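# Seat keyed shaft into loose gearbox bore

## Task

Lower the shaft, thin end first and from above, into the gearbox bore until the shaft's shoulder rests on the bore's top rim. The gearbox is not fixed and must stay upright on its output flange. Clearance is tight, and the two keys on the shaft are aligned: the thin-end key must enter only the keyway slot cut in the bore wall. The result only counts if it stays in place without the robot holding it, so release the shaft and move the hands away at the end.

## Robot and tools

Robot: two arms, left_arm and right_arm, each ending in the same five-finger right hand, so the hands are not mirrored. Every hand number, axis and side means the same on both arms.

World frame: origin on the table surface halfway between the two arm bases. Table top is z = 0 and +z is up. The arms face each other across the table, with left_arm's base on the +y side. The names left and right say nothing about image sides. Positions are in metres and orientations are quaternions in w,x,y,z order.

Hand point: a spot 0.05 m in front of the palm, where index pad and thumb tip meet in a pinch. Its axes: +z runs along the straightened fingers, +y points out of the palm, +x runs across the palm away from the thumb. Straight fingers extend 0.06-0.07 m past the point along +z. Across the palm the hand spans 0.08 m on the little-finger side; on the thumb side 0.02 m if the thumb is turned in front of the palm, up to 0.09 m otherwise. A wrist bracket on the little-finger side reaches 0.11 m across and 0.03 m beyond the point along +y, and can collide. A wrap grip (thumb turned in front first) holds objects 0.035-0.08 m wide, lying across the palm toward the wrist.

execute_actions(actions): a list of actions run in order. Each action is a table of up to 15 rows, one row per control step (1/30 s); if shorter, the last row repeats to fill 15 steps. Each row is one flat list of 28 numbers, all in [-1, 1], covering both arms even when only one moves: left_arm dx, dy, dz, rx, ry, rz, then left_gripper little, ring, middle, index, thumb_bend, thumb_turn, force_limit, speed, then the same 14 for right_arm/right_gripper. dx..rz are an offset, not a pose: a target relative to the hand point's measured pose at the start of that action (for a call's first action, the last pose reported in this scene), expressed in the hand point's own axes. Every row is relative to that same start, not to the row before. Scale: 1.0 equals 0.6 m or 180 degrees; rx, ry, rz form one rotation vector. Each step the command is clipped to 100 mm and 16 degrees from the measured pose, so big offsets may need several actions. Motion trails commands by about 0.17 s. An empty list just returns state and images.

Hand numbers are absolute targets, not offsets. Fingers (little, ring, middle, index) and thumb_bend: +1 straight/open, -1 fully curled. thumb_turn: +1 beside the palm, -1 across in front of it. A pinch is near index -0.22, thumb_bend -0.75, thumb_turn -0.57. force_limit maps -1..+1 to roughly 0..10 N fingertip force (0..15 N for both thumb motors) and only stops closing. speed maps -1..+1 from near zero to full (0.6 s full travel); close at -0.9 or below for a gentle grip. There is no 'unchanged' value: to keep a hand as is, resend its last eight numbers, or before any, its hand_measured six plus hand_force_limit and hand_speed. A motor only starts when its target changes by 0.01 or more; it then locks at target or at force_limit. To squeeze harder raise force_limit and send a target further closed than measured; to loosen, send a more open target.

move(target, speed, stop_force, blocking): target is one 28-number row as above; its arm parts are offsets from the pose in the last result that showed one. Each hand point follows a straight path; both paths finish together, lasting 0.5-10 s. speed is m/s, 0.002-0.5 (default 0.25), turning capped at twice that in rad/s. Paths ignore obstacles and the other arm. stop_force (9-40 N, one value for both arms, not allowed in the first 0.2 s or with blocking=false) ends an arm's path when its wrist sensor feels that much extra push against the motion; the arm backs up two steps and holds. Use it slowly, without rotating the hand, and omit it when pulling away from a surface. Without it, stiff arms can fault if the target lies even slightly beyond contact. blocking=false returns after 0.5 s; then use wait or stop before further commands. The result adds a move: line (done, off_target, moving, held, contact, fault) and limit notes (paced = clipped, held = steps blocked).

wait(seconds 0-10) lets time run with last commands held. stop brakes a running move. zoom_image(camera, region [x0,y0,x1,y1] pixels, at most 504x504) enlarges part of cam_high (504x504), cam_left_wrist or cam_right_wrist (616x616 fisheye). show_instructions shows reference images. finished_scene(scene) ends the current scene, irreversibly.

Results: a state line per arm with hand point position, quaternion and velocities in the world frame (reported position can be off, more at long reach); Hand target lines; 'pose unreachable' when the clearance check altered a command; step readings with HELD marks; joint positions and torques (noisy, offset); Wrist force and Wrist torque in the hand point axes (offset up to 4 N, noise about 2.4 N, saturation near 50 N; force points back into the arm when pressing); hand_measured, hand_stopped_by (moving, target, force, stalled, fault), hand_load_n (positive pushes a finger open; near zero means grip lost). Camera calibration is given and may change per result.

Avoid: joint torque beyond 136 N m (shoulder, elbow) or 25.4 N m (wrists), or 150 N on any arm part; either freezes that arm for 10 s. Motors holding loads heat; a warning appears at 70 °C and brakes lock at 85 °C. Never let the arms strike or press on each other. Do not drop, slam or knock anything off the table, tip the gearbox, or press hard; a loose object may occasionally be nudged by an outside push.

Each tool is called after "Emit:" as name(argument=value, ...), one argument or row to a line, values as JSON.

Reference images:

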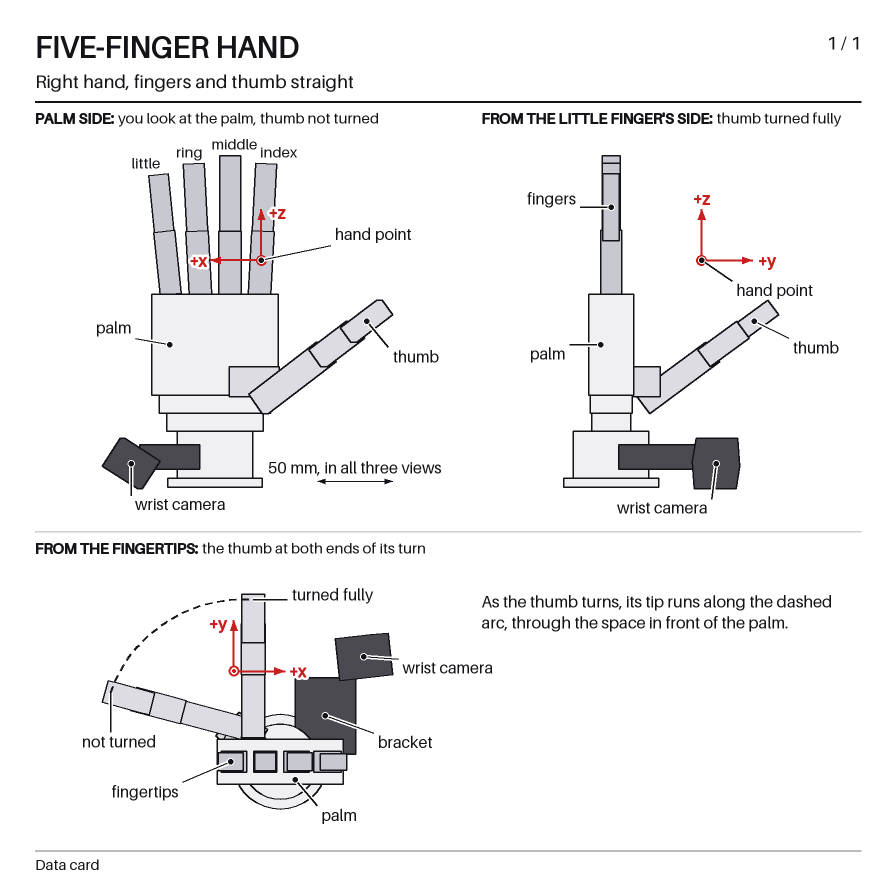

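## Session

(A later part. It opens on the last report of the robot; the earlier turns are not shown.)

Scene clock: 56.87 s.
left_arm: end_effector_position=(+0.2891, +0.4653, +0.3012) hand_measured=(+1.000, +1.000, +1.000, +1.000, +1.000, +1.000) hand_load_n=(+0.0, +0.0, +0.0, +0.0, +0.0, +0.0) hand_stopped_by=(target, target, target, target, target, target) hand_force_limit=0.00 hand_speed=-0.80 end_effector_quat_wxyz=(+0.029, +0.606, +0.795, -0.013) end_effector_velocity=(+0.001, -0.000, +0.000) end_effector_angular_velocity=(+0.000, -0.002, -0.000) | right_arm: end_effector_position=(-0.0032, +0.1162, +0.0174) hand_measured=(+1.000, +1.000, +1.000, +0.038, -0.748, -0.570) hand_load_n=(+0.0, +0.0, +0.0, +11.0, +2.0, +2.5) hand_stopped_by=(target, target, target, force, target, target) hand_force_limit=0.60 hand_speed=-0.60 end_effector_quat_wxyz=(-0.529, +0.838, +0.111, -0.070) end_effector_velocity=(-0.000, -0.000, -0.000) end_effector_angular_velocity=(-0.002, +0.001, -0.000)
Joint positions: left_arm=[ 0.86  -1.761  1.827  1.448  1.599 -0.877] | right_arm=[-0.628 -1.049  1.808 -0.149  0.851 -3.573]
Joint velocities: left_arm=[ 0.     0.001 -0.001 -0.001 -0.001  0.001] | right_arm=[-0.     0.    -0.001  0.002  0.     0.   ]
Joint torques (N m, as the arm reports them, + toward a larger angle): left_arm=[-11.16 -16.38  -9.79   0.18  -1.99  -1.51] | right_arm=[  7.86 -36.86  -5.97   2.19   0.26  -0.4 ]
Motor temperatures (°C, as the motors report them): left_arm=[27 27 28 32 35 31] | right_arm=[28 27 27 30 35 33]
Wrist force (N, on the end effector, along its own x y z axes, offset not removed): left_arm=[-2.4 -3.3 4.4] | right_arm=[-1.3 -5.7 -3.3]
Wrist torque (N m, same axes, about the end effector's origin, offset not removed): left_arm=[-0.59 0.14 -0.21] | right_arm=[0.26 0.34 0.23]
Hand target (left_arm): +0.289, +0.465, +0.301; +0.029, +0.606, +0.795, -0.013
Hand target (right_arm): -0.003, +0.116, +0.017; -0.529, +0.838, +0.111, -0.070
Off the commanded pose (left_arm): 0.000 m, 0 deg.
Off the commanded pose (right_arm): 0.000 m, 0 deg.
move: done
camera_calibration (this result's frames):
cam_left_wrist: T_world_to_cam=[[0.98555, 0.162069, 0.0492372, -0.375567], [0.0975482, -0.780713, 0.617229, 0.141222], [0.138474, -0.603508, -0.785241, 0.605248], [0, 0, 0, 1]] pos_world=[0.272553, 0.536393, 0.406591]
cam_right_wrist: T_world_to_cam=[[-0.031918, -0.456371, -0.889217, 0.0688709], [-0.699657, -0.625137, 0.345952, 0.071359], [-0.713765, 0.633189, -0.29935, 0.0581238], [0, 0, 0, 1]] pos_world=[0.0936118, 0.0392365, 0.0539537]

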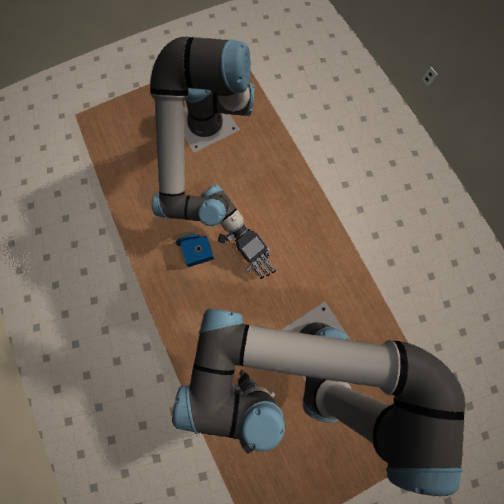

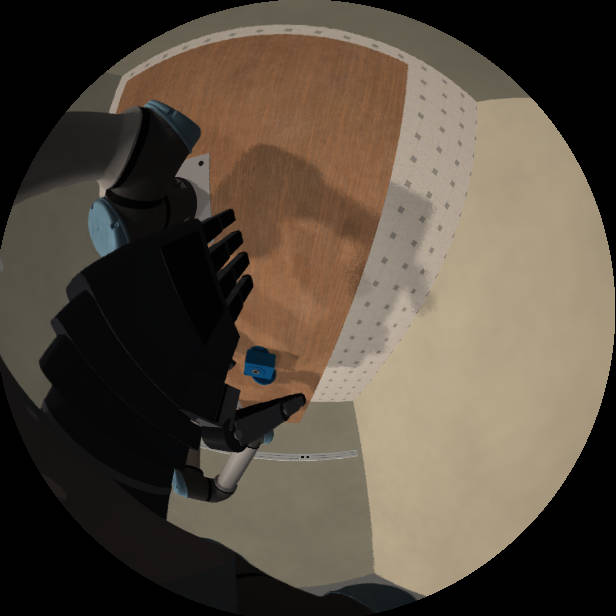

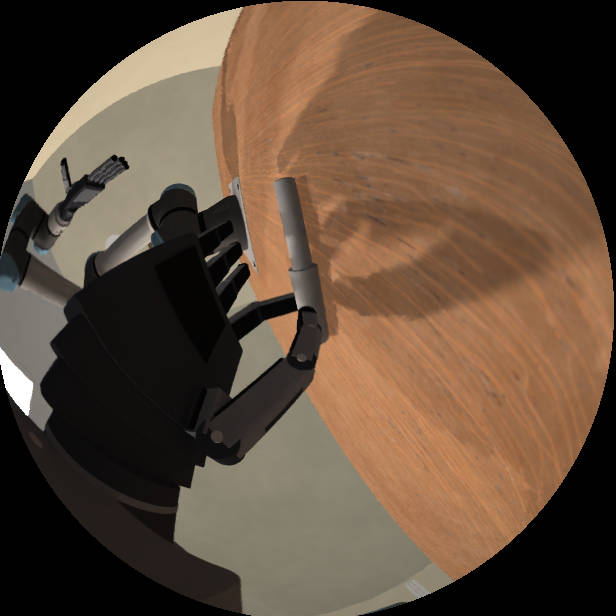

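Emit:
move(
  target=[0,0,0,0,0,0,1,1,1,1,1,1,0,-0.8,0,0,-0.003,0,0,0,1,1,1,0.25,-0.75,-0.57,0.6,0],
  speed=0.02,
)

Emit:
move(
  target=[0,0,0,0,0,0,1,1,1,1,1,1,0,-0.8,0,0.011,0,0,0,0,1,1,1,0.25,-0.75,-0.57,0.6,0],
  speed=0.01,
  stop_force=10,
)

Emit:
move(
  target=[0,0,0,0,0,0,1,1,1,1,1,1,0,-0.8,0,0,0,0,0,0,1,1,1,-0.05,-0.75,-0.57,0.8,-0.6],
)

Emit:
zoom_image(
  camera="cam_right_wrist",
  region=[220, 180, 420, 380],
)

Scene clock: 57.80 s.
left_arm: end_effector_position=(+0.2891, +0.4653, +0.3012) hand_measured=(+1.000, +1.000, +1.000, +1.000, +1.000, +1.000) hand_load_n=(+0.0, +0.0, +0.0, +0.0, +0.0, +0.0) hand_stopped_by=(target, target, target, target, target, target) hand_force_limit=0.00 hand_speed=-0.80 end_effector_quat_wxyz=(+0.029, +0.606, +0.795, -0.013) end_effector_velocity=(-0.000, +0.000, -0.001) end_effector_angular_velocity=(+0.001, +0.001, +0.000) | right_arm: end_effector_position=(-0.0028, +0.1146, +0.0182) hand_measured=(+1.000, +1.000, +1.000, +0.250, -0.750, -0.570) hand_load_n=(+0.0, +0.0, +0.0, +0.0, +0.0, +0.0) hand_stopped_by=(target, target, target, target, target, target) hand_force_limit=0.60 hand_speed=0.00 end_effector_quat_wxyz=(-0.529, +0.838, +0.111, -0.070) end_effector_velocity=(+0.000, -0.001, +0.000) end_effector_angular_velocity=(-0.001, +0.001, -0.000)
Joint positions: left_arm=[ 0.86  -1.761  1.827  1.448  1.599 -0.877] | right_arm=[-0.631 -1.053  1.812 -0.148  0.849 -3.575]
Joint velocities: left_arm=[ 0.     0.     0.001 -0.    -0.     0.   ] | right_arm=[-0.001 -0.001  0.001  0.001 -0.    -0.   ]
Joint torques (N m, as the arm reports them, + toward a larger angle): left_arm=[-10.47 -16.2  -10.05   0.23  -1.93  -1.38] | right_arm=[-14.59 -41.08  -5.44   1.89  -3.22  -1.39]
Motor temperatures (°C, as the motors report them): left_arm=[27 27 28 32 35 31] | right_arm=[28 27 27 30 35 33]
Wrist force (N, on the end effector, along its own x y z axes, offset not removed): left_arm=[-1.6 -2.2 2.4] | right_arm=[-2.3 -0.5 2.0]
Wrist torque (N m, same axes, about the end effector's origin, offset not removed): left_arm=[-0.51 0.07 -0.06] | right_arm=[-0.35 0.57 0.05]
Hand target (left_arm): +0.289, +0.465, +0.301; +0.029, +0.606, +0.795, -0.013
Hand target (right_arm): -0.003, +0.115, +0.018; -0.529, +0.838, +0.111, -0.070
Off the commanded pose (left_arm): 0.000 m, 0 deg.
Off the commanded pose (right_arm): 0.000 m, 0 deg.
move: done
camera_calibration (this result's frames):
cam_left_wrist: T_world_to_cam=[[0.98555, 0.162069, 0.0492374, -0.375567], [0.0975481, -0.780713, 0.617229, 0.141222], [0.138474, -0.603508, -0.785241, 0.605248], [0, 0, 0, 1]] pos_world=[0.272553, 0.536393, 0.406591]
cam_right_wrist: T_world_to_cam=[[-0.0319089, -0.456371, -0.889217, 0.068858], [-0.69964, -0.625156, 0.345954, 0.0704115], [-0.713783, 0.633171, -0.299347, 0.0596115], [0, 0, 0, 1]] pos_world=[0.0940095, 0.0376987, 0.0547151]

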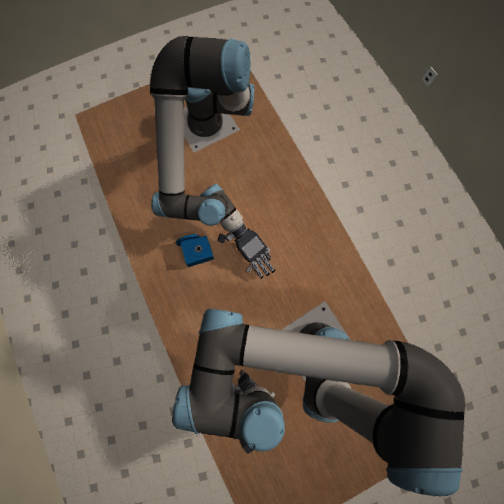

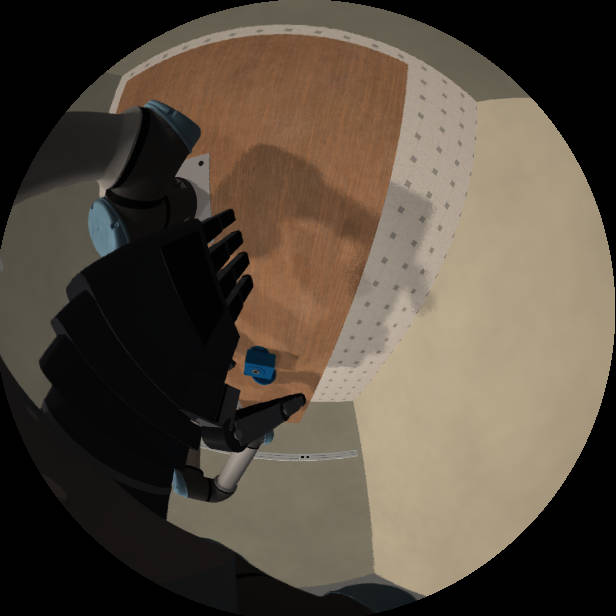

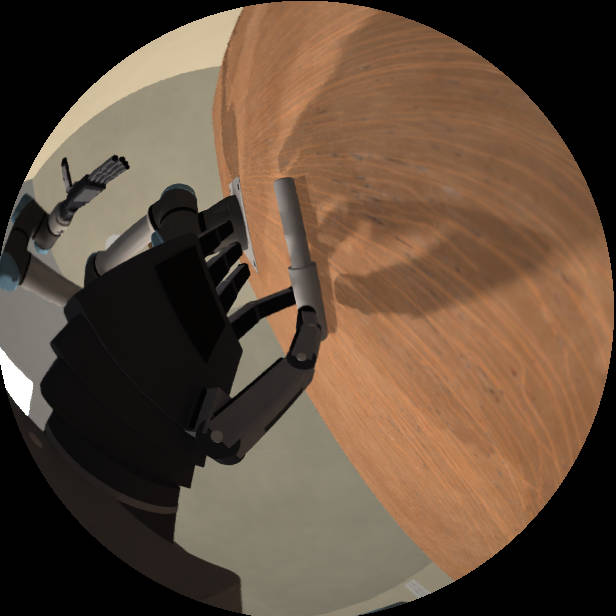

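Scene clock: 58.67 s.
left_arm: end_effector_position=(+0.2891, +0.4653, +0.3012) hand_measured=(+1.000, +1.000, +1.000, +1.000, +1.000, +1.000) hand_load_n=(+0.0, +0.0, +0.0, +0.0, +0.0, +0.0) hand_stopped_by=(target, target, target, target, target, target) hand_force_limit=0.00 hand_speed=-0.80 end_effector_quat_wxyz=(+0.029, +0.606, +0.795, -0.013) end_effector_velocity=(+0.000, +0.000, -0.000) end_effector_angular_velocity=(+0.002, +0.001, -0.000) | right_arm: end_effector_position=(-0.0021, +0.1120, +0.0123) hand_measured=(+1.000, +1.000, +1.000, +0.250, -0.750, -0.570) hand_load_n=(+0.0, +0.0, +0.0, +0.5, +0.0, +0.0) hand_stopped_by=(target, target, target, target, target, target) hand_force_limit=0.60 hand_speed=0.00 end_effector_quat_wxyz=(-0.529, +0.838, +0.111, -0.070) end_effector_velocity=(+0.001, -0.000, -0.001) end_effector_angular_velocity=(+0.001, -0.001, -0.001)
Joint positions: left_arm=[ 0.86  -1.761  1.827  1.448  1.599 -0.877] | right_arm=[-0.636 -1.047  1.822 -0.162  0.845 -3.579]
Joint velocities: left_arm=[-0.001  0.001  0.     0.001 -0.001 -0.   ] | right_arm=[-0.001  0.001  0.002 -0.003  0.    -0.001]
Joint torques (N m, as the arm reports them, + toward a larger angle): left_arm=[-10.74 -16.49 -10.25   0.31  -1.85  -1.53] | right_arm=[-14.9  -24.29  -3.98  -0.55  -2.9   -1.48]
Motor temperatures (°C, as the motors report them): left_arm=[27 27 28 32 35 31] | right_arm=[28 27 27 30 35 33]
Wrist force (N, on the end effector, along its own x y z axes, offset not removed): left_arm=[-3.3 0.9 2.2] | right_arm=[-2.5 -4.2 2.8]
Wrist torque (N m, same axes, about the end effector's origin, offset not removed): left_arm=[-0.08 0.29 -0.12] | right_arm=[-0.48 0.37 -0.09]
Hand target (left_arm): +0.289, +0.465, +0.301; +0.029, +0.606, +0.795, -0.013
Hand target (right_arm): -0.002, +0.112, +0.012; -0.529, +0.838, +0.111, -0.070
Off the commanded pose (left_arm): 0.000 m, 0 deg.
Off the commanded pose (right_arm): 0.000 m, 0 deg.
move: done
camera_calibration (this result's frames):
cam_left_wrist: T_world_to_cam=[[0.98555, 0.162069, 0.0492375, -0.375567], [0.097548, -0.780713, 0.617229, 0.141222], [0.138474, -0.603508, -0.785241, 0.605248], [0, 0, 0, 1]] pos_world=[0.272553, 0.536393, 0.406591]
cam_right_wrist: T_world_to_cam=[[-0.031897, -0.45634, -0.889234, 0.0624487], [-0.699631, -0.625181, 0.345928, 0.0712781], [-0.713792, 0.633169, -0.299328, 0.0600882], [0, 0, 0, 1]] pos_world=[0.0947508, 0.0350136, 0.0488605]

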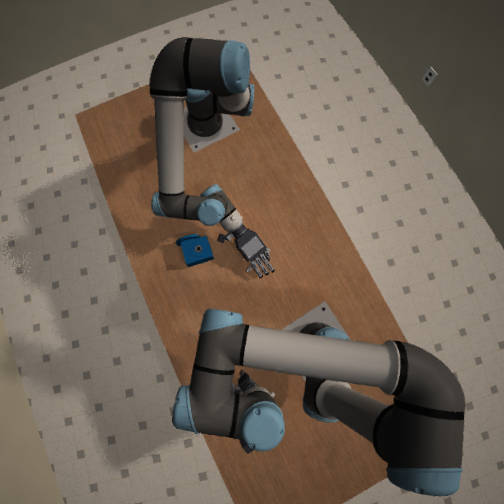

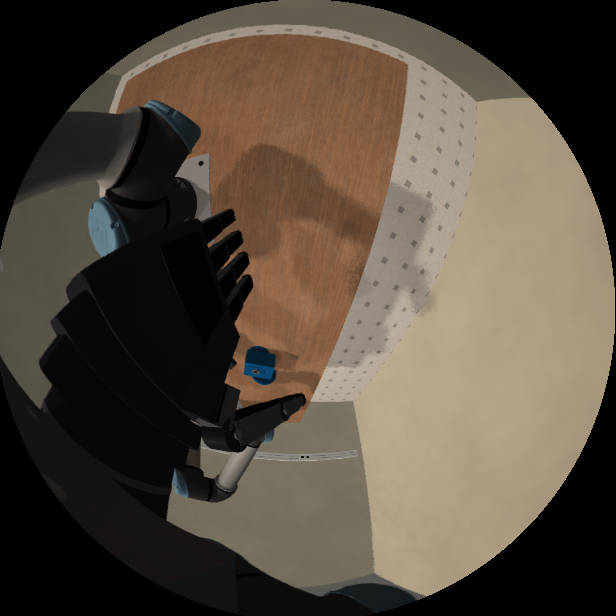

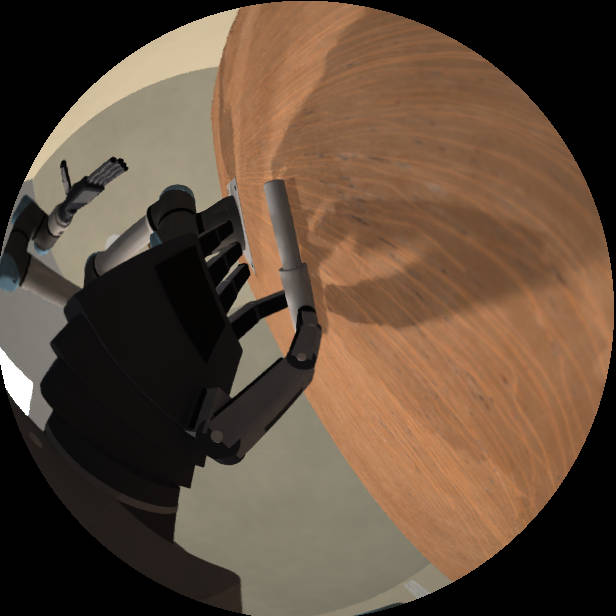

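Scene clock: 59.17 s.
left_arm: end_effector_position=(+0.2891, +0.4653, +0.3012) hand_measured=(+1.000, +1.000, +1.000, +1.000, +1.000, +1.000) hand_load_n=(+0.0, +0.0, +0.0, +0.0, +0.0, +0.0) hand_stopped_by=(target, target, target, target, target, target) hand_force_limit=0.00 hand_speed=-0.80 end_effector_quat_wxyz=(+0.029, +0.606, +0.795, -0.013) end_effector_velocity=(+0.000, -0.000, -0.001) end_effector_angular_velocity=(+0.001, +0.003, +0.001) | right_arm: end_effector_position=(-0.0021, +0.1119, +0.0123) hand_measured=(+1.000, +1.000, +1.000, +0.214, -0.750, -0.570) hand_load_n=(+0.0, +0.0, +0.0, +10.0, +0.0, +0.0) hand_stopped_by=(target, target, target, force, target, target) hand_force_limit=0.80 hand_speed=-0.60 end_effector_quat_wxyz=(-0.529, +0.838, +0.111, -0.070) end_effector_velocity=(-0.000, +0.000, +0.000) end_effector_angular_velocity=(+0.000, +0.000, +0.000)
Joint positions: left_arm=[ 0.86  -1.761  1.827  1.448  1.599 -0.877] | right_arm=[-0.636 -1.047  1.823 -0.162  0.845 -3.579]
Joint velocities: left_arm=[ 0.     0.002  0.001 -0.     0.    -0.   ] | right_arm=[ 0. -0. -0. -0. -0.  0.]
Joint torques (N m, as the arm reports them, + toward a larger angle): left_arm=[-10.53 -16.91 -10.2    0.26  -1.93  -1.48] | right_arm=[-11.69 -29.75 -13.15   4.25   3.07  -0.4 ]
Motor temperatures (°C, as the motors report them): left_arm=[27 27 28 32 35 31] | right_arm=[28 27 27 30 35 33]
Wrist force (N, on the end effector, along its own x y z axes, offset not removed): left_arm=[-2.3 3.4 1.9] | right_arm=[-0.2 -14.9 -0.7]
Wrist torque (N m, same axes, about the end effector's origin, offset not removed): left_arm=[0.59 0.34 -0.07] | right_arm=[0.67 0.34 0.11]
Hand target (left_arm): +0.289, +0.465, +0.301; +0.029, +0.606, +0.795, -0.013
Hand target (right_arm): -0.002, +0.112, +0.012; -0.529, +0.838, +0.111, -0.070
Off the commanded pose (left_arm): 0.000 m, 0 deg.
Off the commanded pose (right_arm): 0.000 m, 0 deg.
move: done
camera_calibration (this result's frames):
cam_left_wrist: T_world_to_cam=[[0.98555, 0.162069, 0.0492379, -0.375567], [0.0975477, -0.780713, 0.617229, 0.141222], [0.138474, -0.603508, -0.785241, 0.605248], [0, 0, 0, 1]] pos_world=[0.272553, 0.536393, 0.406591]
cam_right_wrist: T_world_to_cam=[[-0.0319406, -0.456368, -0.889218, 0.0624087], [-0.699544, -0.625231, 0.346011, 0.0712506], [-0.713875, 0.633099, -0.299279, 0.0600881], [0, 0, 0, 1]] pos_world=[0.0947317, 0.0349877, 0.0488246]

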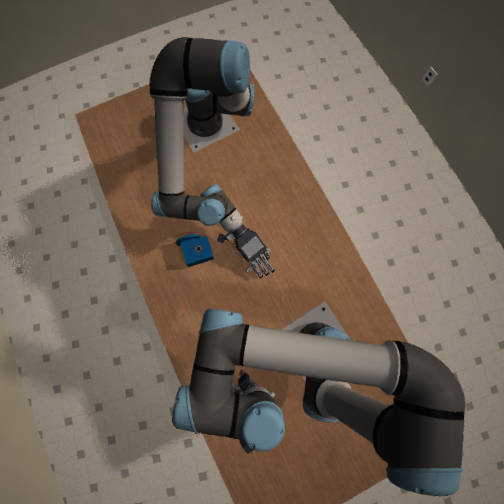

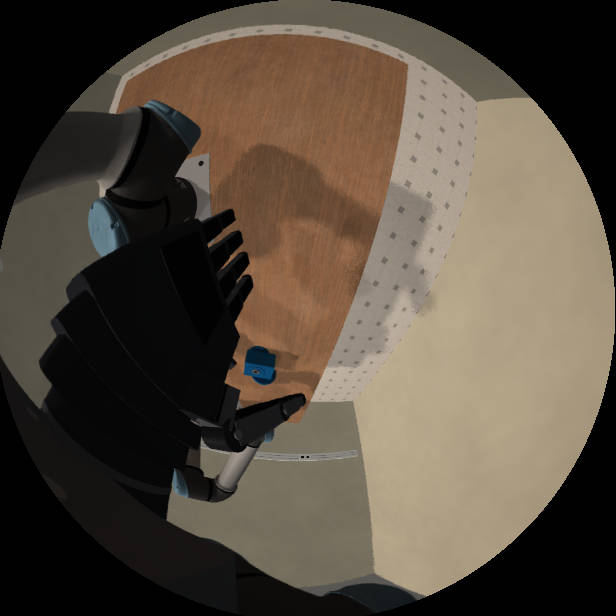

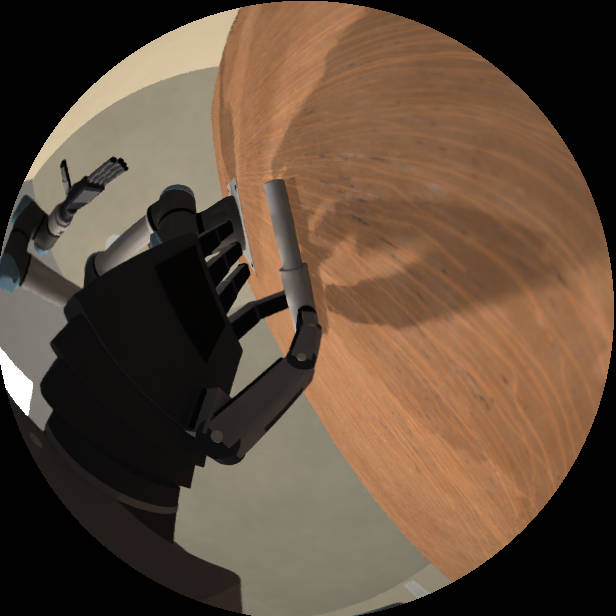

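Region (220, 180, 420, 380) of cam_right_wrist's 616x616 image, scaled by 2.520, with more detail than that image has.

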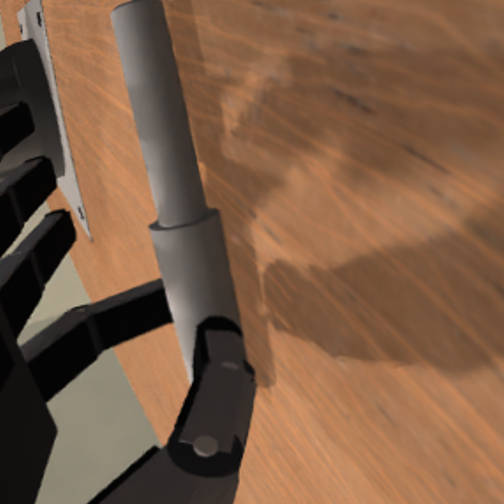

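Emit:
move(
  target=[0,0,0,0,0,0,1,1,1,1,1,1,0,-0.8,0,-0.005,0.008,0.044,0,0,1,1,1,0.3,-0.75,-0.57,0.8,0],
  speed=0.04,
)

Emit:
move(
  target=[0,0,0,0,0,0,1,1,1,1,1,1,0,-0.8,0,0,0,0,0,0,1,1,1,-0.05,-0.75,-0.57,0.8,-0.6],
)

Emit:
zoom_image(
  camera="cam_right_wrist",
  region=[220, 180, 420, 380],
)

Scene clock: 61.33 s.
left_arm: end_effector_position=(+0.2891, +0.4653, +0.3012) hand_measured=(+1.000, +1.000, +1.000, +1.000, +1.000, +1.000) hand_load_n=(+0.0, +0.0, +0.0, +0.0, +0.0, +0.0) hand_stopped_by=(target, target, target, target, target, target) hand_force_limit=0.00 hand_speed=-0.80 end_effector_quat_wxyz=(+0.029, +0.606, +0.795, -0.013) end_effector_velocity=(+0.001, -0.000, +0.001) end_effector_angular_velocity=(-0.002, -0.002, +0.002) | right_arm: end_effector_position=(-0.0035, +0.1173, +0.0129) hand_measured=(+1.000, +1.000, +1.000, +0.300, -0.750, -0.570) hand_load_n=(+0.0, +0.0, +0.0, +0.0, +0.0, +0.0) hand_stopped_by=(target, target, target, target, target, target) hand_force_limit=0.80 hand_speed=0.00 end_effector_quat_wxyz=(-0.585, +0.800, +0.106, -0.078) end_effector_velocity=(-0.000, +0.000, -0.000) end_effector_angular_velocity=(+0.010, +0.003, -0.001)
Joint positions: left_arm=[ 0.86  -1.761  1.827  1.448  1.599 -0.877] | right_arm=[-0.661 -1.057  1.915 -0.408  0.77  -3.475]
Joint velocities: left_arm=[ 0.    -0.    -0.002 -0.     0.    -0.002] | right_arm=[-0.001 -0.     0.008 -0.022 -0.004  0.01 ]
Joint torques (N m, as the arm reports them, + toward a larger angle): left_arm=[-10.86 -17.04  -9.8    0.21  -1.96  -1.45] | right_arm=[-15.3  -40.18  -2.73  -1.28  -2.93   1.78]
Motor temperatures (°C, as the motors report them): left_arm=[27 27 28 32 35 31] | right_arm=[28 27 27 30 35 33]
Wrist force (N, on the end effector, along its own x y z axes, offset not removed): left_arm=[-4.0 -0.2 4.7] | right_arm=[1.5 -1.0 2.6]
Wrist torque (N m, same axes, about the end effector's origin, offset not removed): left_arm=[-0.21 0.39 -0.30] | right_arm=[-0.54 -0.10 0.16]
Hand target (left_arm): +0.289, +0.465, +0.301; +0.029, +0.606, +0.795, -0.013
Hand target (right_arm): -0.004, +0.117, +0.013; -0.586, +0.800, +0.106, -0.078
Off the commanded pose (left_arm): 0.000 m, 0 deg.
Off the commanded pose (right_arm): 0.000 m, 0 deg.
move: done
camera_calibration (this result's frames):
cam_left_wrist: T_world_to_cam=[[0.98555, 0.162069, 0.0492381, -0.375567], [0.0975477, -0.780713, 0.61723, 0.141222], [0.138475, -0.603508, -0.785241, 0.605248], [0, 0, 0, 1]] pos_world=[0.272553, 0.536393, 0.406591]
cam_right_wrist: T_world_to_cam=[[-0.0645324, -0.334926, -0.940032, 0.0516632], [-0.688096, -0.667309, 0.284995, 0.0791763], [-0.722744, 0.665224, -0.187399, 0.0505813], [0, 0, 0, 1]] pos_world=[0.0943722, 0.0364906, 0.0354791]

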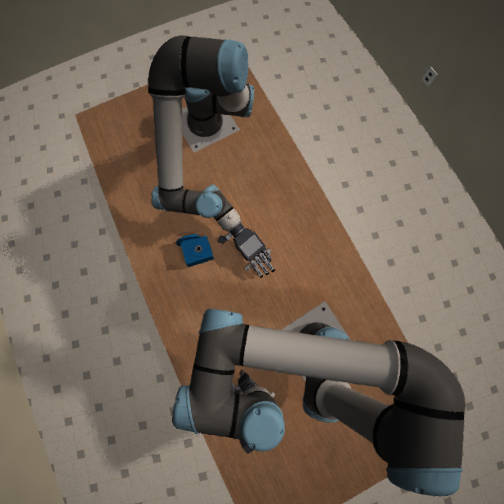

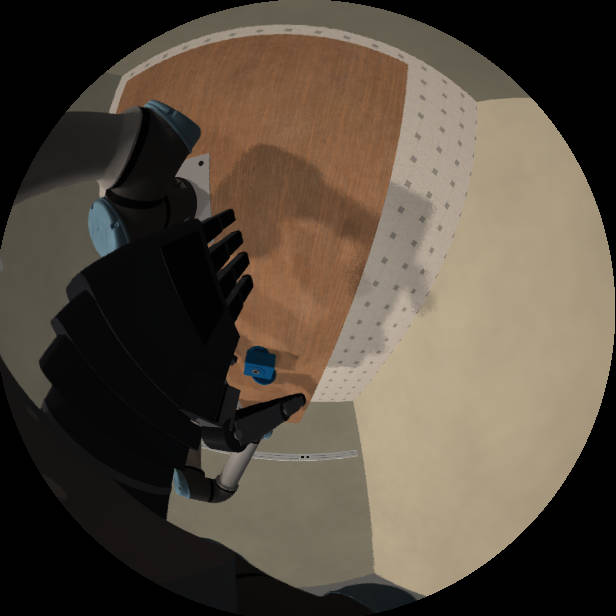

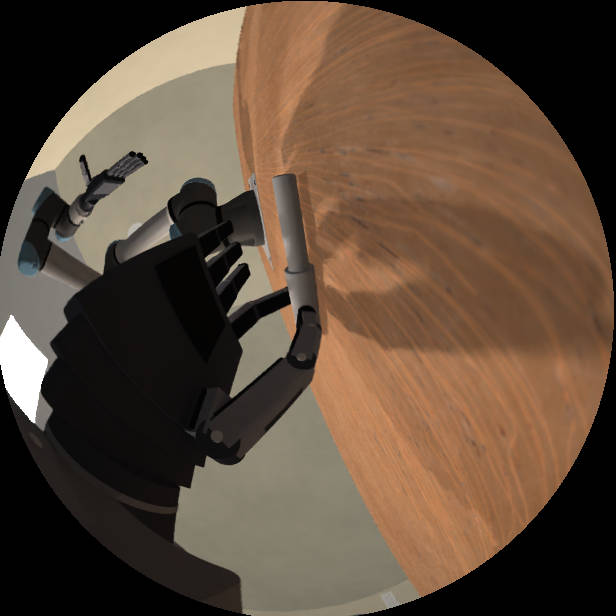

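Scene clock: 61.97 s.
left_arm: end_effector_position=(+0.2891, +0.4653, +0.3012) hand_measured=(+1.000, +1.000, +1.000, +1.000, +1.000, +1.000) hand_load_n=(+0.0, +0.0, +0.0, +0.0, +0.0, +0.0) hand_stopped_by=(target, target, target, target, target, target) hand_force_limit=0.00 hand_speed=-0.80 end_effector_quat_wxyz=(+0.029, +0.606, +0.795, -0.013) end_effector_velocity=(+0.000, -0.000, +0.000) end_effector_angular_velocity=(-0.000, -0.000, +0.001) | right_arm: end_effector_position=(-0.0035, +0.1173, +0.0129) hand_measured=(+1.000, +1.000, +1.000, +0.066, -0.750, -0.570) hand_load_n=(+0.0, +0.0, +0.0, +10.5, +1.0, -2.0) hand_stopped_by=(target, target, target, force, target, target) hand_force_limit=0.80 hand_speed=-0.60 end_effector_quat_wxyz=(-0.585, +0.800, +0.106, -0.077) end_effector_velocity=(+0.000, +0.000, +0.000) end_effector_angular_velocity=(+0.000, -0.000, -0.000)
Joint positions: left_arm=[ 0.86  -1.761  1.827  1.448  1.599 -0.877] | right_arm=[-0.661 -1.057  1.915 -0.408  0.77  -3.475]
Joint velocities: left_arm=[ 0.     0.    -0.001  0.     0.    -0.001] | right_arm=[ 0.     0.    -0.    -0.     0.001 -0.   ]
Joint torques (N m, as the arm reports them, + toward a larger angle): left_arm=[-10.93 -16.69 -10.02   0.11  -1.83  -1.45] | right_arm=[ -7.39 -34.94 -23.18   2.03   2.67  -1.76]
Motor temperatures (°C, as the motors report them): left_arm=[27 27 28 32 35 31] | right_arm=[28 27 27 30 35 33]
Wrist force (N, on the end effector, along its own x y z axes, offset not removed): left_arm=[-1.7 0.5 0.9] | right_arm=[-1.8 -8.1 -2.9]
Wrist torque (N m, same axes, about the end effector's origin, offset not removed): left_arm=[0.26 0.28 0.00] | right_arm=[-0.29 0.59 0.11]
Hand target (left_arm): +0.289, +0.465, +0.301; +0.029, +0.606, +0.795, -0.013
Hand target (right_arm): -0.004, +0.117, +0.013; -0.585, +0.800, +0.106, -0.078
Off the commanded pose (left_arm): 0.000 m, 0 deg.
Off the commanded pose (right_arm): 0.000 m, 0 deg.
move: done
camera_calibration (this result's frames):
cam_left_wrist: T_world_to_cam=[[0.98555, 0.162069, 0.0492383, -0.375568], [0.0975477, -0.780713, 0.61723, 0.141222], [0.138475, -0.603508, -0.785241, 0.605248], [0, 0, 0, 1]] pos_world=[0.272553, 0.536393, 0.406591]
cam_right_wrist: T_world_to_cam=[[-0.0645317, -0.334883, -0.940047, 0.0516823], [-0.688125, -0.667296, 0.284956, 0.0791929], [-0.722717, 0.665259, -0.18738, 0.0506049], [0, 0, 0, 1]] pos_world=[0.0944028, 0.0364873, 0.0354997]

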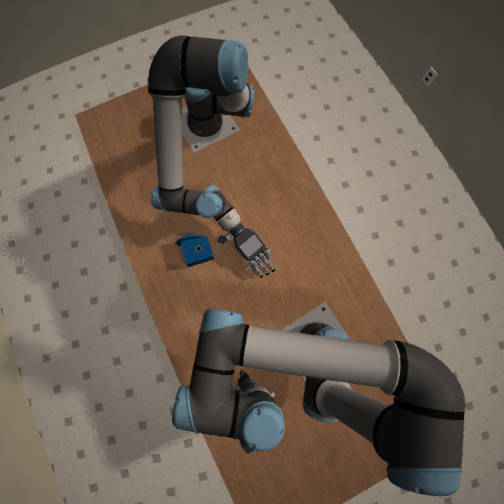

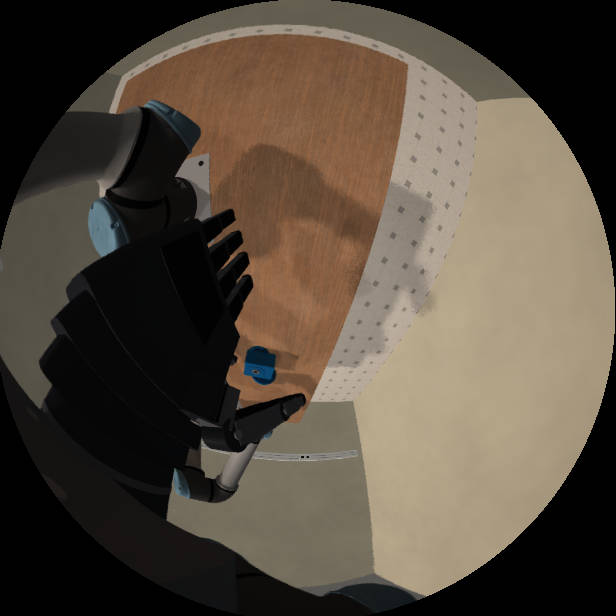

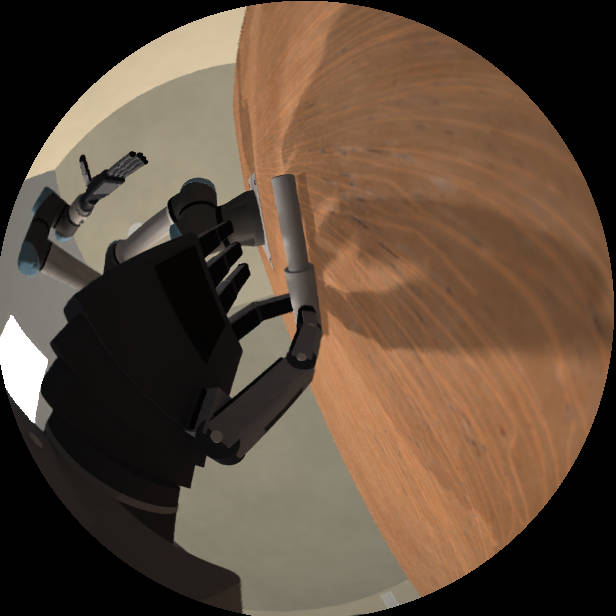

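Region (220, 180, 420, 380) of cam_right_wrist's 616x616 image, scaled by 2.520, with more detail than that image has.

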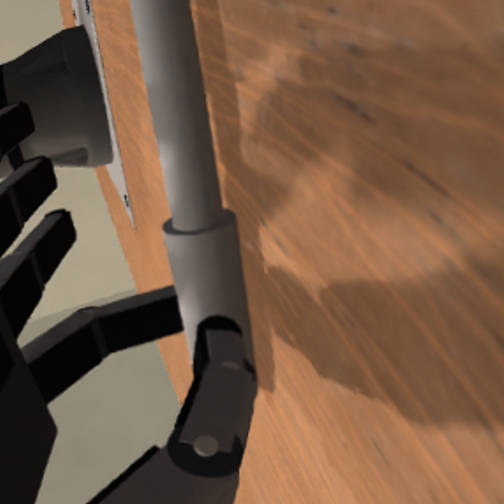

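Emit:
move(
  target=[0,0,0,0,0,0,1,1,1,1,1,1,0,-0.8,0,-0.0024,-0.0007,0,0,0,1,1,1,-0.08,-0.75,-0.57,1,-0.9],
  speed=0.005,
)

Emit:
move(
  target=[0,0,0,0,0,0,1,1,1,1,1,1,0,-0.8,0,-0.004,-0.001,0,0,0,1,1,1,-0.11,-0.75,-0.57,1,-0.8],
  speed=0.005,
)

Scene clock: 62.77 s.
left_arm: end_effector_position=(+0.2891, +0.4653, +0.3012) hand_measured=(+1.000, +1.000, +1.000, +1.000, +1.000, +1.000) hand_load_n=(+0.0, +0.0, +0.0, +0.0, +0.0, +0.0) hand_stopped_by=(target, target, target, target, target, target) hand_force_limit=0.00 hand_speed=-0.80 end_effector_quat_wxyz=(+0.029, +0.606, +0.795, -0.013) end_effector_velocity=(-0.000, -0.000, -0.000) end_effector_angular_velocity=(-0.000, +0.000, +0.001) | right_arm: end_effector_position=(-0.0035, +0.1173, +0.0144) hand_measured=(+1.000, +1.000, +1.000, +0.066, -0.748, -0.570) hand_load_n=(+0.0, +0.0, +0.0, +7.5, +2.5, -1.5) hand_stopped_by=(target, target, target, force, target, target) hand_force_limit=1.00 hand_speed=-0.90 end_effector_quat_wxyz=(-0.585, +0.800, +0.106, -0.077) end_effector_velocity=(+0.000, +0.000, +0.001) end_effector_angular_velocity=(+0.002, -0.001, +0.001)
Joint positions: left_arm=[ 0.86  -1.761  1.827  1.448  1.599 -0.877] | right_arm=[-0.661 -1.06   1.914 -0.404  0.77  -3.475]
Joint velocities: left_arm=[-0.    -0.     0.001 -0.001  0.001 -0.001] | right_arm=[-0.    -0.001 -0.001 -0.001 -0.001  0.   ]
Joint torques (N m, as the arm reports them, + toward a larger angle): left_arm=[-11.   -16.71  -9.88   0.22  -1.94  -1.48] | right_arm=[ -0.25 -39.82 -25.5    1.43   1.48   0.74]
Motor temperatures (°C, as the motors report them): left_arm=[27 27 28 32 35 31] | right_arm=[28 27 27 30 35 33]
Wrist force (N, on the end effector, along its own x y z axes, offset not removed): left_arm=[-2.2 -4.2 -0.3] | right_arm=[-0.1 -1.2 0.8]
Wrist torque (N m, same axes, about the end effector's origin, offset not removed): left_arm=[-0.57 0.14 -0.08] | right_arm=[-0.55 0.18 0.11]
Hand target (left_arm): +0.289, +0.465, +0.301; +0.029, +0.606, +0.795, -0.013
Hand target (right_arm): -0.004, +0.117, +0.014; -0.585, +0.800, +0.106, -0.077
Off the commanded pose (left_arm): 0.000 m, 0 deg.
Off the commanded pose (right_arm): 0.000 m, 0 deg.
move: done
camera_calibration (this result's frames):
cam_left_wrist: T_world_to_cam=[[0.98555, 0.162069, 0.0492384, -0.375568], [0.0975476, -0.780713, 0.617229, 0.141222], [0.138475, -0.603508, -0.785241, 0.605248], [0, 0, 0, 1]] pos_world=[0.272553, 0.536393, 0.406591]
cam_right_wrist: T_world_to_cam=[[-0.0645148, -0.334877, -0.940051, 0.0530686], [-0.688176, -0.667256, 0.284927, 0.0788124], [-0.72267, 0.665303, -0.187406, 0.0508793], [0, 0, 0, 1]] pos_world=[0.0944295, 0.0365094, 0.0369665]

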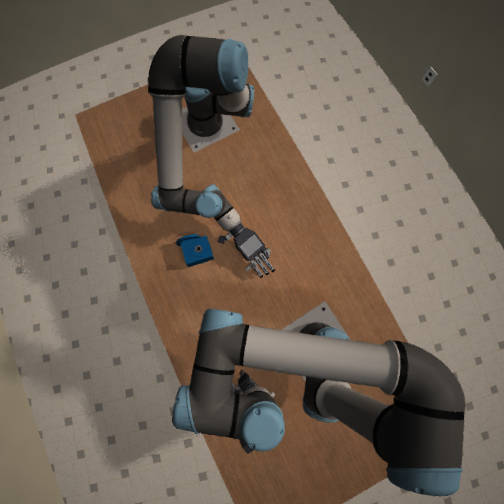

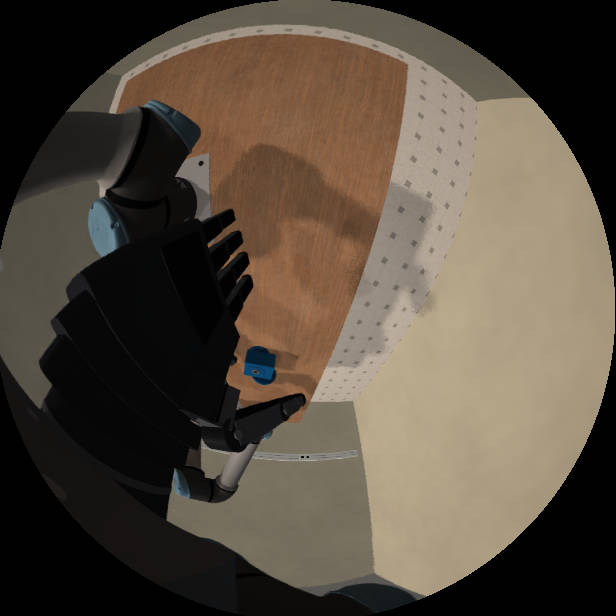

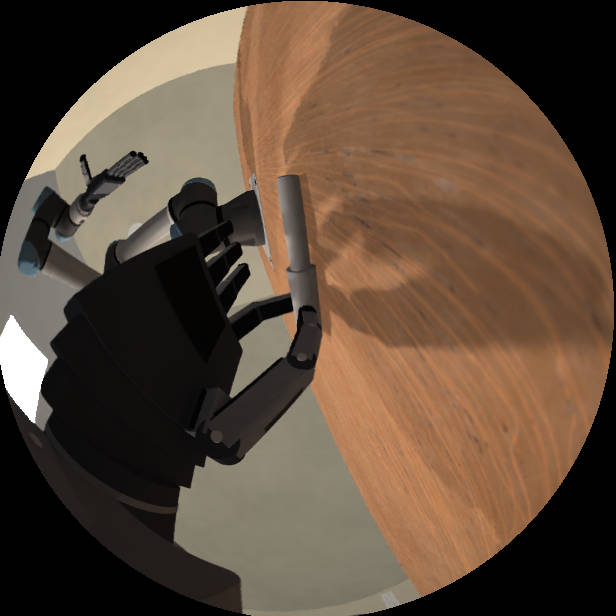

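Scene clock: 63.47 s.
left_arm: end_effector_position=(+0.2891, +0.4653, +0.3012) hand_measured=(+1.000, +1.000, +1.000, +1.000, +1.000, +1.000) hand_load_n=(+0.0, +0.0, +0.0, +0.0, +0.0, +0.0) hand_stopped_by=(target, target, target, target, target, target) hand_force_limit=0.00 hand_speed=-0.80 end_effector_quat_wxyz=(+0.029, +0.606, +0.795, -0.013) end_effector_velocity=(+0.000, +0.000, -0.000) end_effector_angular_velocity=(+0.000, +0.000, +0.002) | right_arm: end_effector_position=(-0.0035, +0.1175, +0.0168) hand_measured=(+1.000, +1.000, +1.000, +0.060, -0.748, -0.570) hand_load_n=(+0.0, +0.0, +0.0, +10.0, +4.0, -1.5) hand_stopped_by=(target, target, target, force, target, target) hand_force_limit=1.00 hand_speed=-0.80 end_effector_quat_wxyz=(-0.585, +0.800, +0.106, -0.077) end_effector_velocity=(-0.001, -0.000, +0.000) end_effector_angular_velocity=(-0.002, +0.002, +0.001)
Joint positions: left_arm=[ 0.86  -1.761  1.827  1.448  1.599 -0.877] | right_arm=[-0.661 -1.064  1.913 -0.399  0.771 -3.475]
Joint velocities: left_arm=[ 0.     0.     0.    -0.     0.    -0.001] | right_arm=[ 0.    -0.001 -0.     0.004 -0.001  0.   ]
Joint torques (N m, as the arm reports them, + toward a larger angle): left_arm=[-11.41 -17.35  -9.93   0.27  -1.96  -1.48] | right_arm=[ 13.07 -41.69 -25.92   1.32   1.88   1.72]
Motor temperatures (°C, as the motors report them): left_arm=[27 27 28 32 35 31] | right_arm=[28 27 27 30 35 33]
Wrist force (N, on the end effector, along its own x y z axes, offset not removed): left_arm=[-3.4 -1.8 -0.6] | right_arm=[-0.1 -1.0 0.3]
Wrist torque (N m, same axes, about the end effector's origin, offset not removed): left_arm=[-0.06 0.34 -0.30] | right_arm=[-0.63 0.08 0.11]
Hand target (left_arm): +0.289, +0.465, +0.301; +0.029, +0.606, +0.795, -0.013
Hand target (right_arm): -0.004, +0.117, +0.017; -0.585, +0.800, +0.106, -0.077
Off the commanded pose (left_arm): 0.000 m, 0 deg.
Off the commanded pose (right_arm): 0.000 m, 0 deg.
move: done
camera_calibration (this result's frames):
cam_left_wrist: T_world_to_cam=[[0.98555, 0.162069, 0.0492386, -0.375568], [0.0975475, -0.780713, 0.61723, 0.141222], [0.138475, -0.603508, -0.785241, 0.605248], [0, 0, 0, 1]] pos_world=[0.272553, 0.536393, 0.406591]
cam_right_wrist: T_world_to_cam=[[-0.0645372, -0.334868, -0.940052, 0.0553902], [-0.68822, -0.667212, 0.284924, 0.0782097], [-0.722626, 0.665351, -0.187403, 0.0512301], [0, 0, 0, 1]] pos_world=[0.0944204, 0.0366448, 0.0393865]

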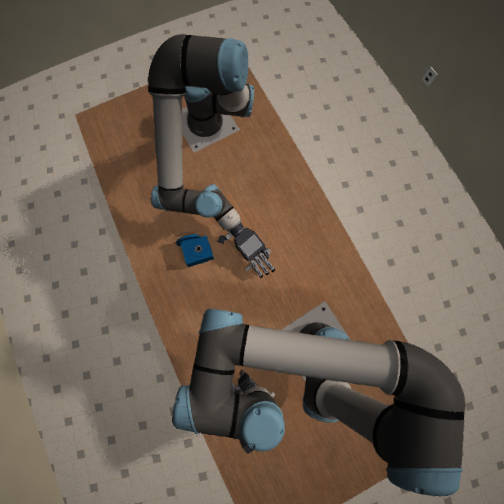

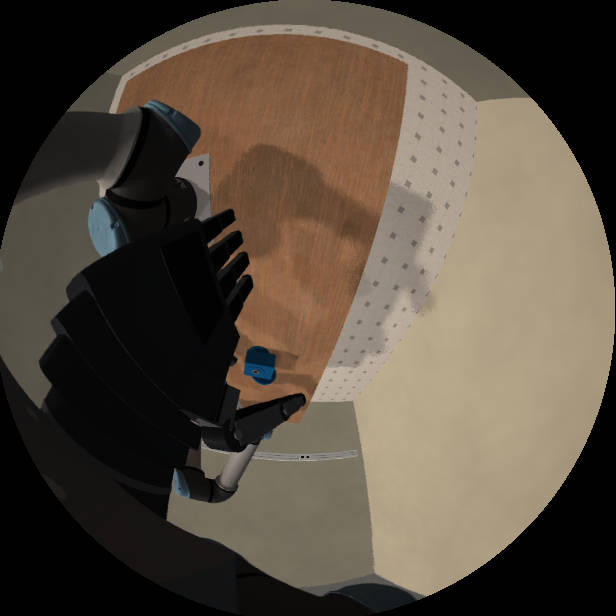

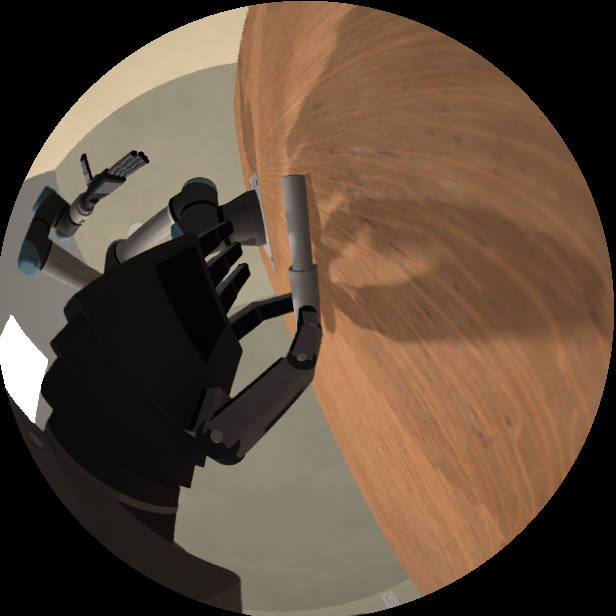

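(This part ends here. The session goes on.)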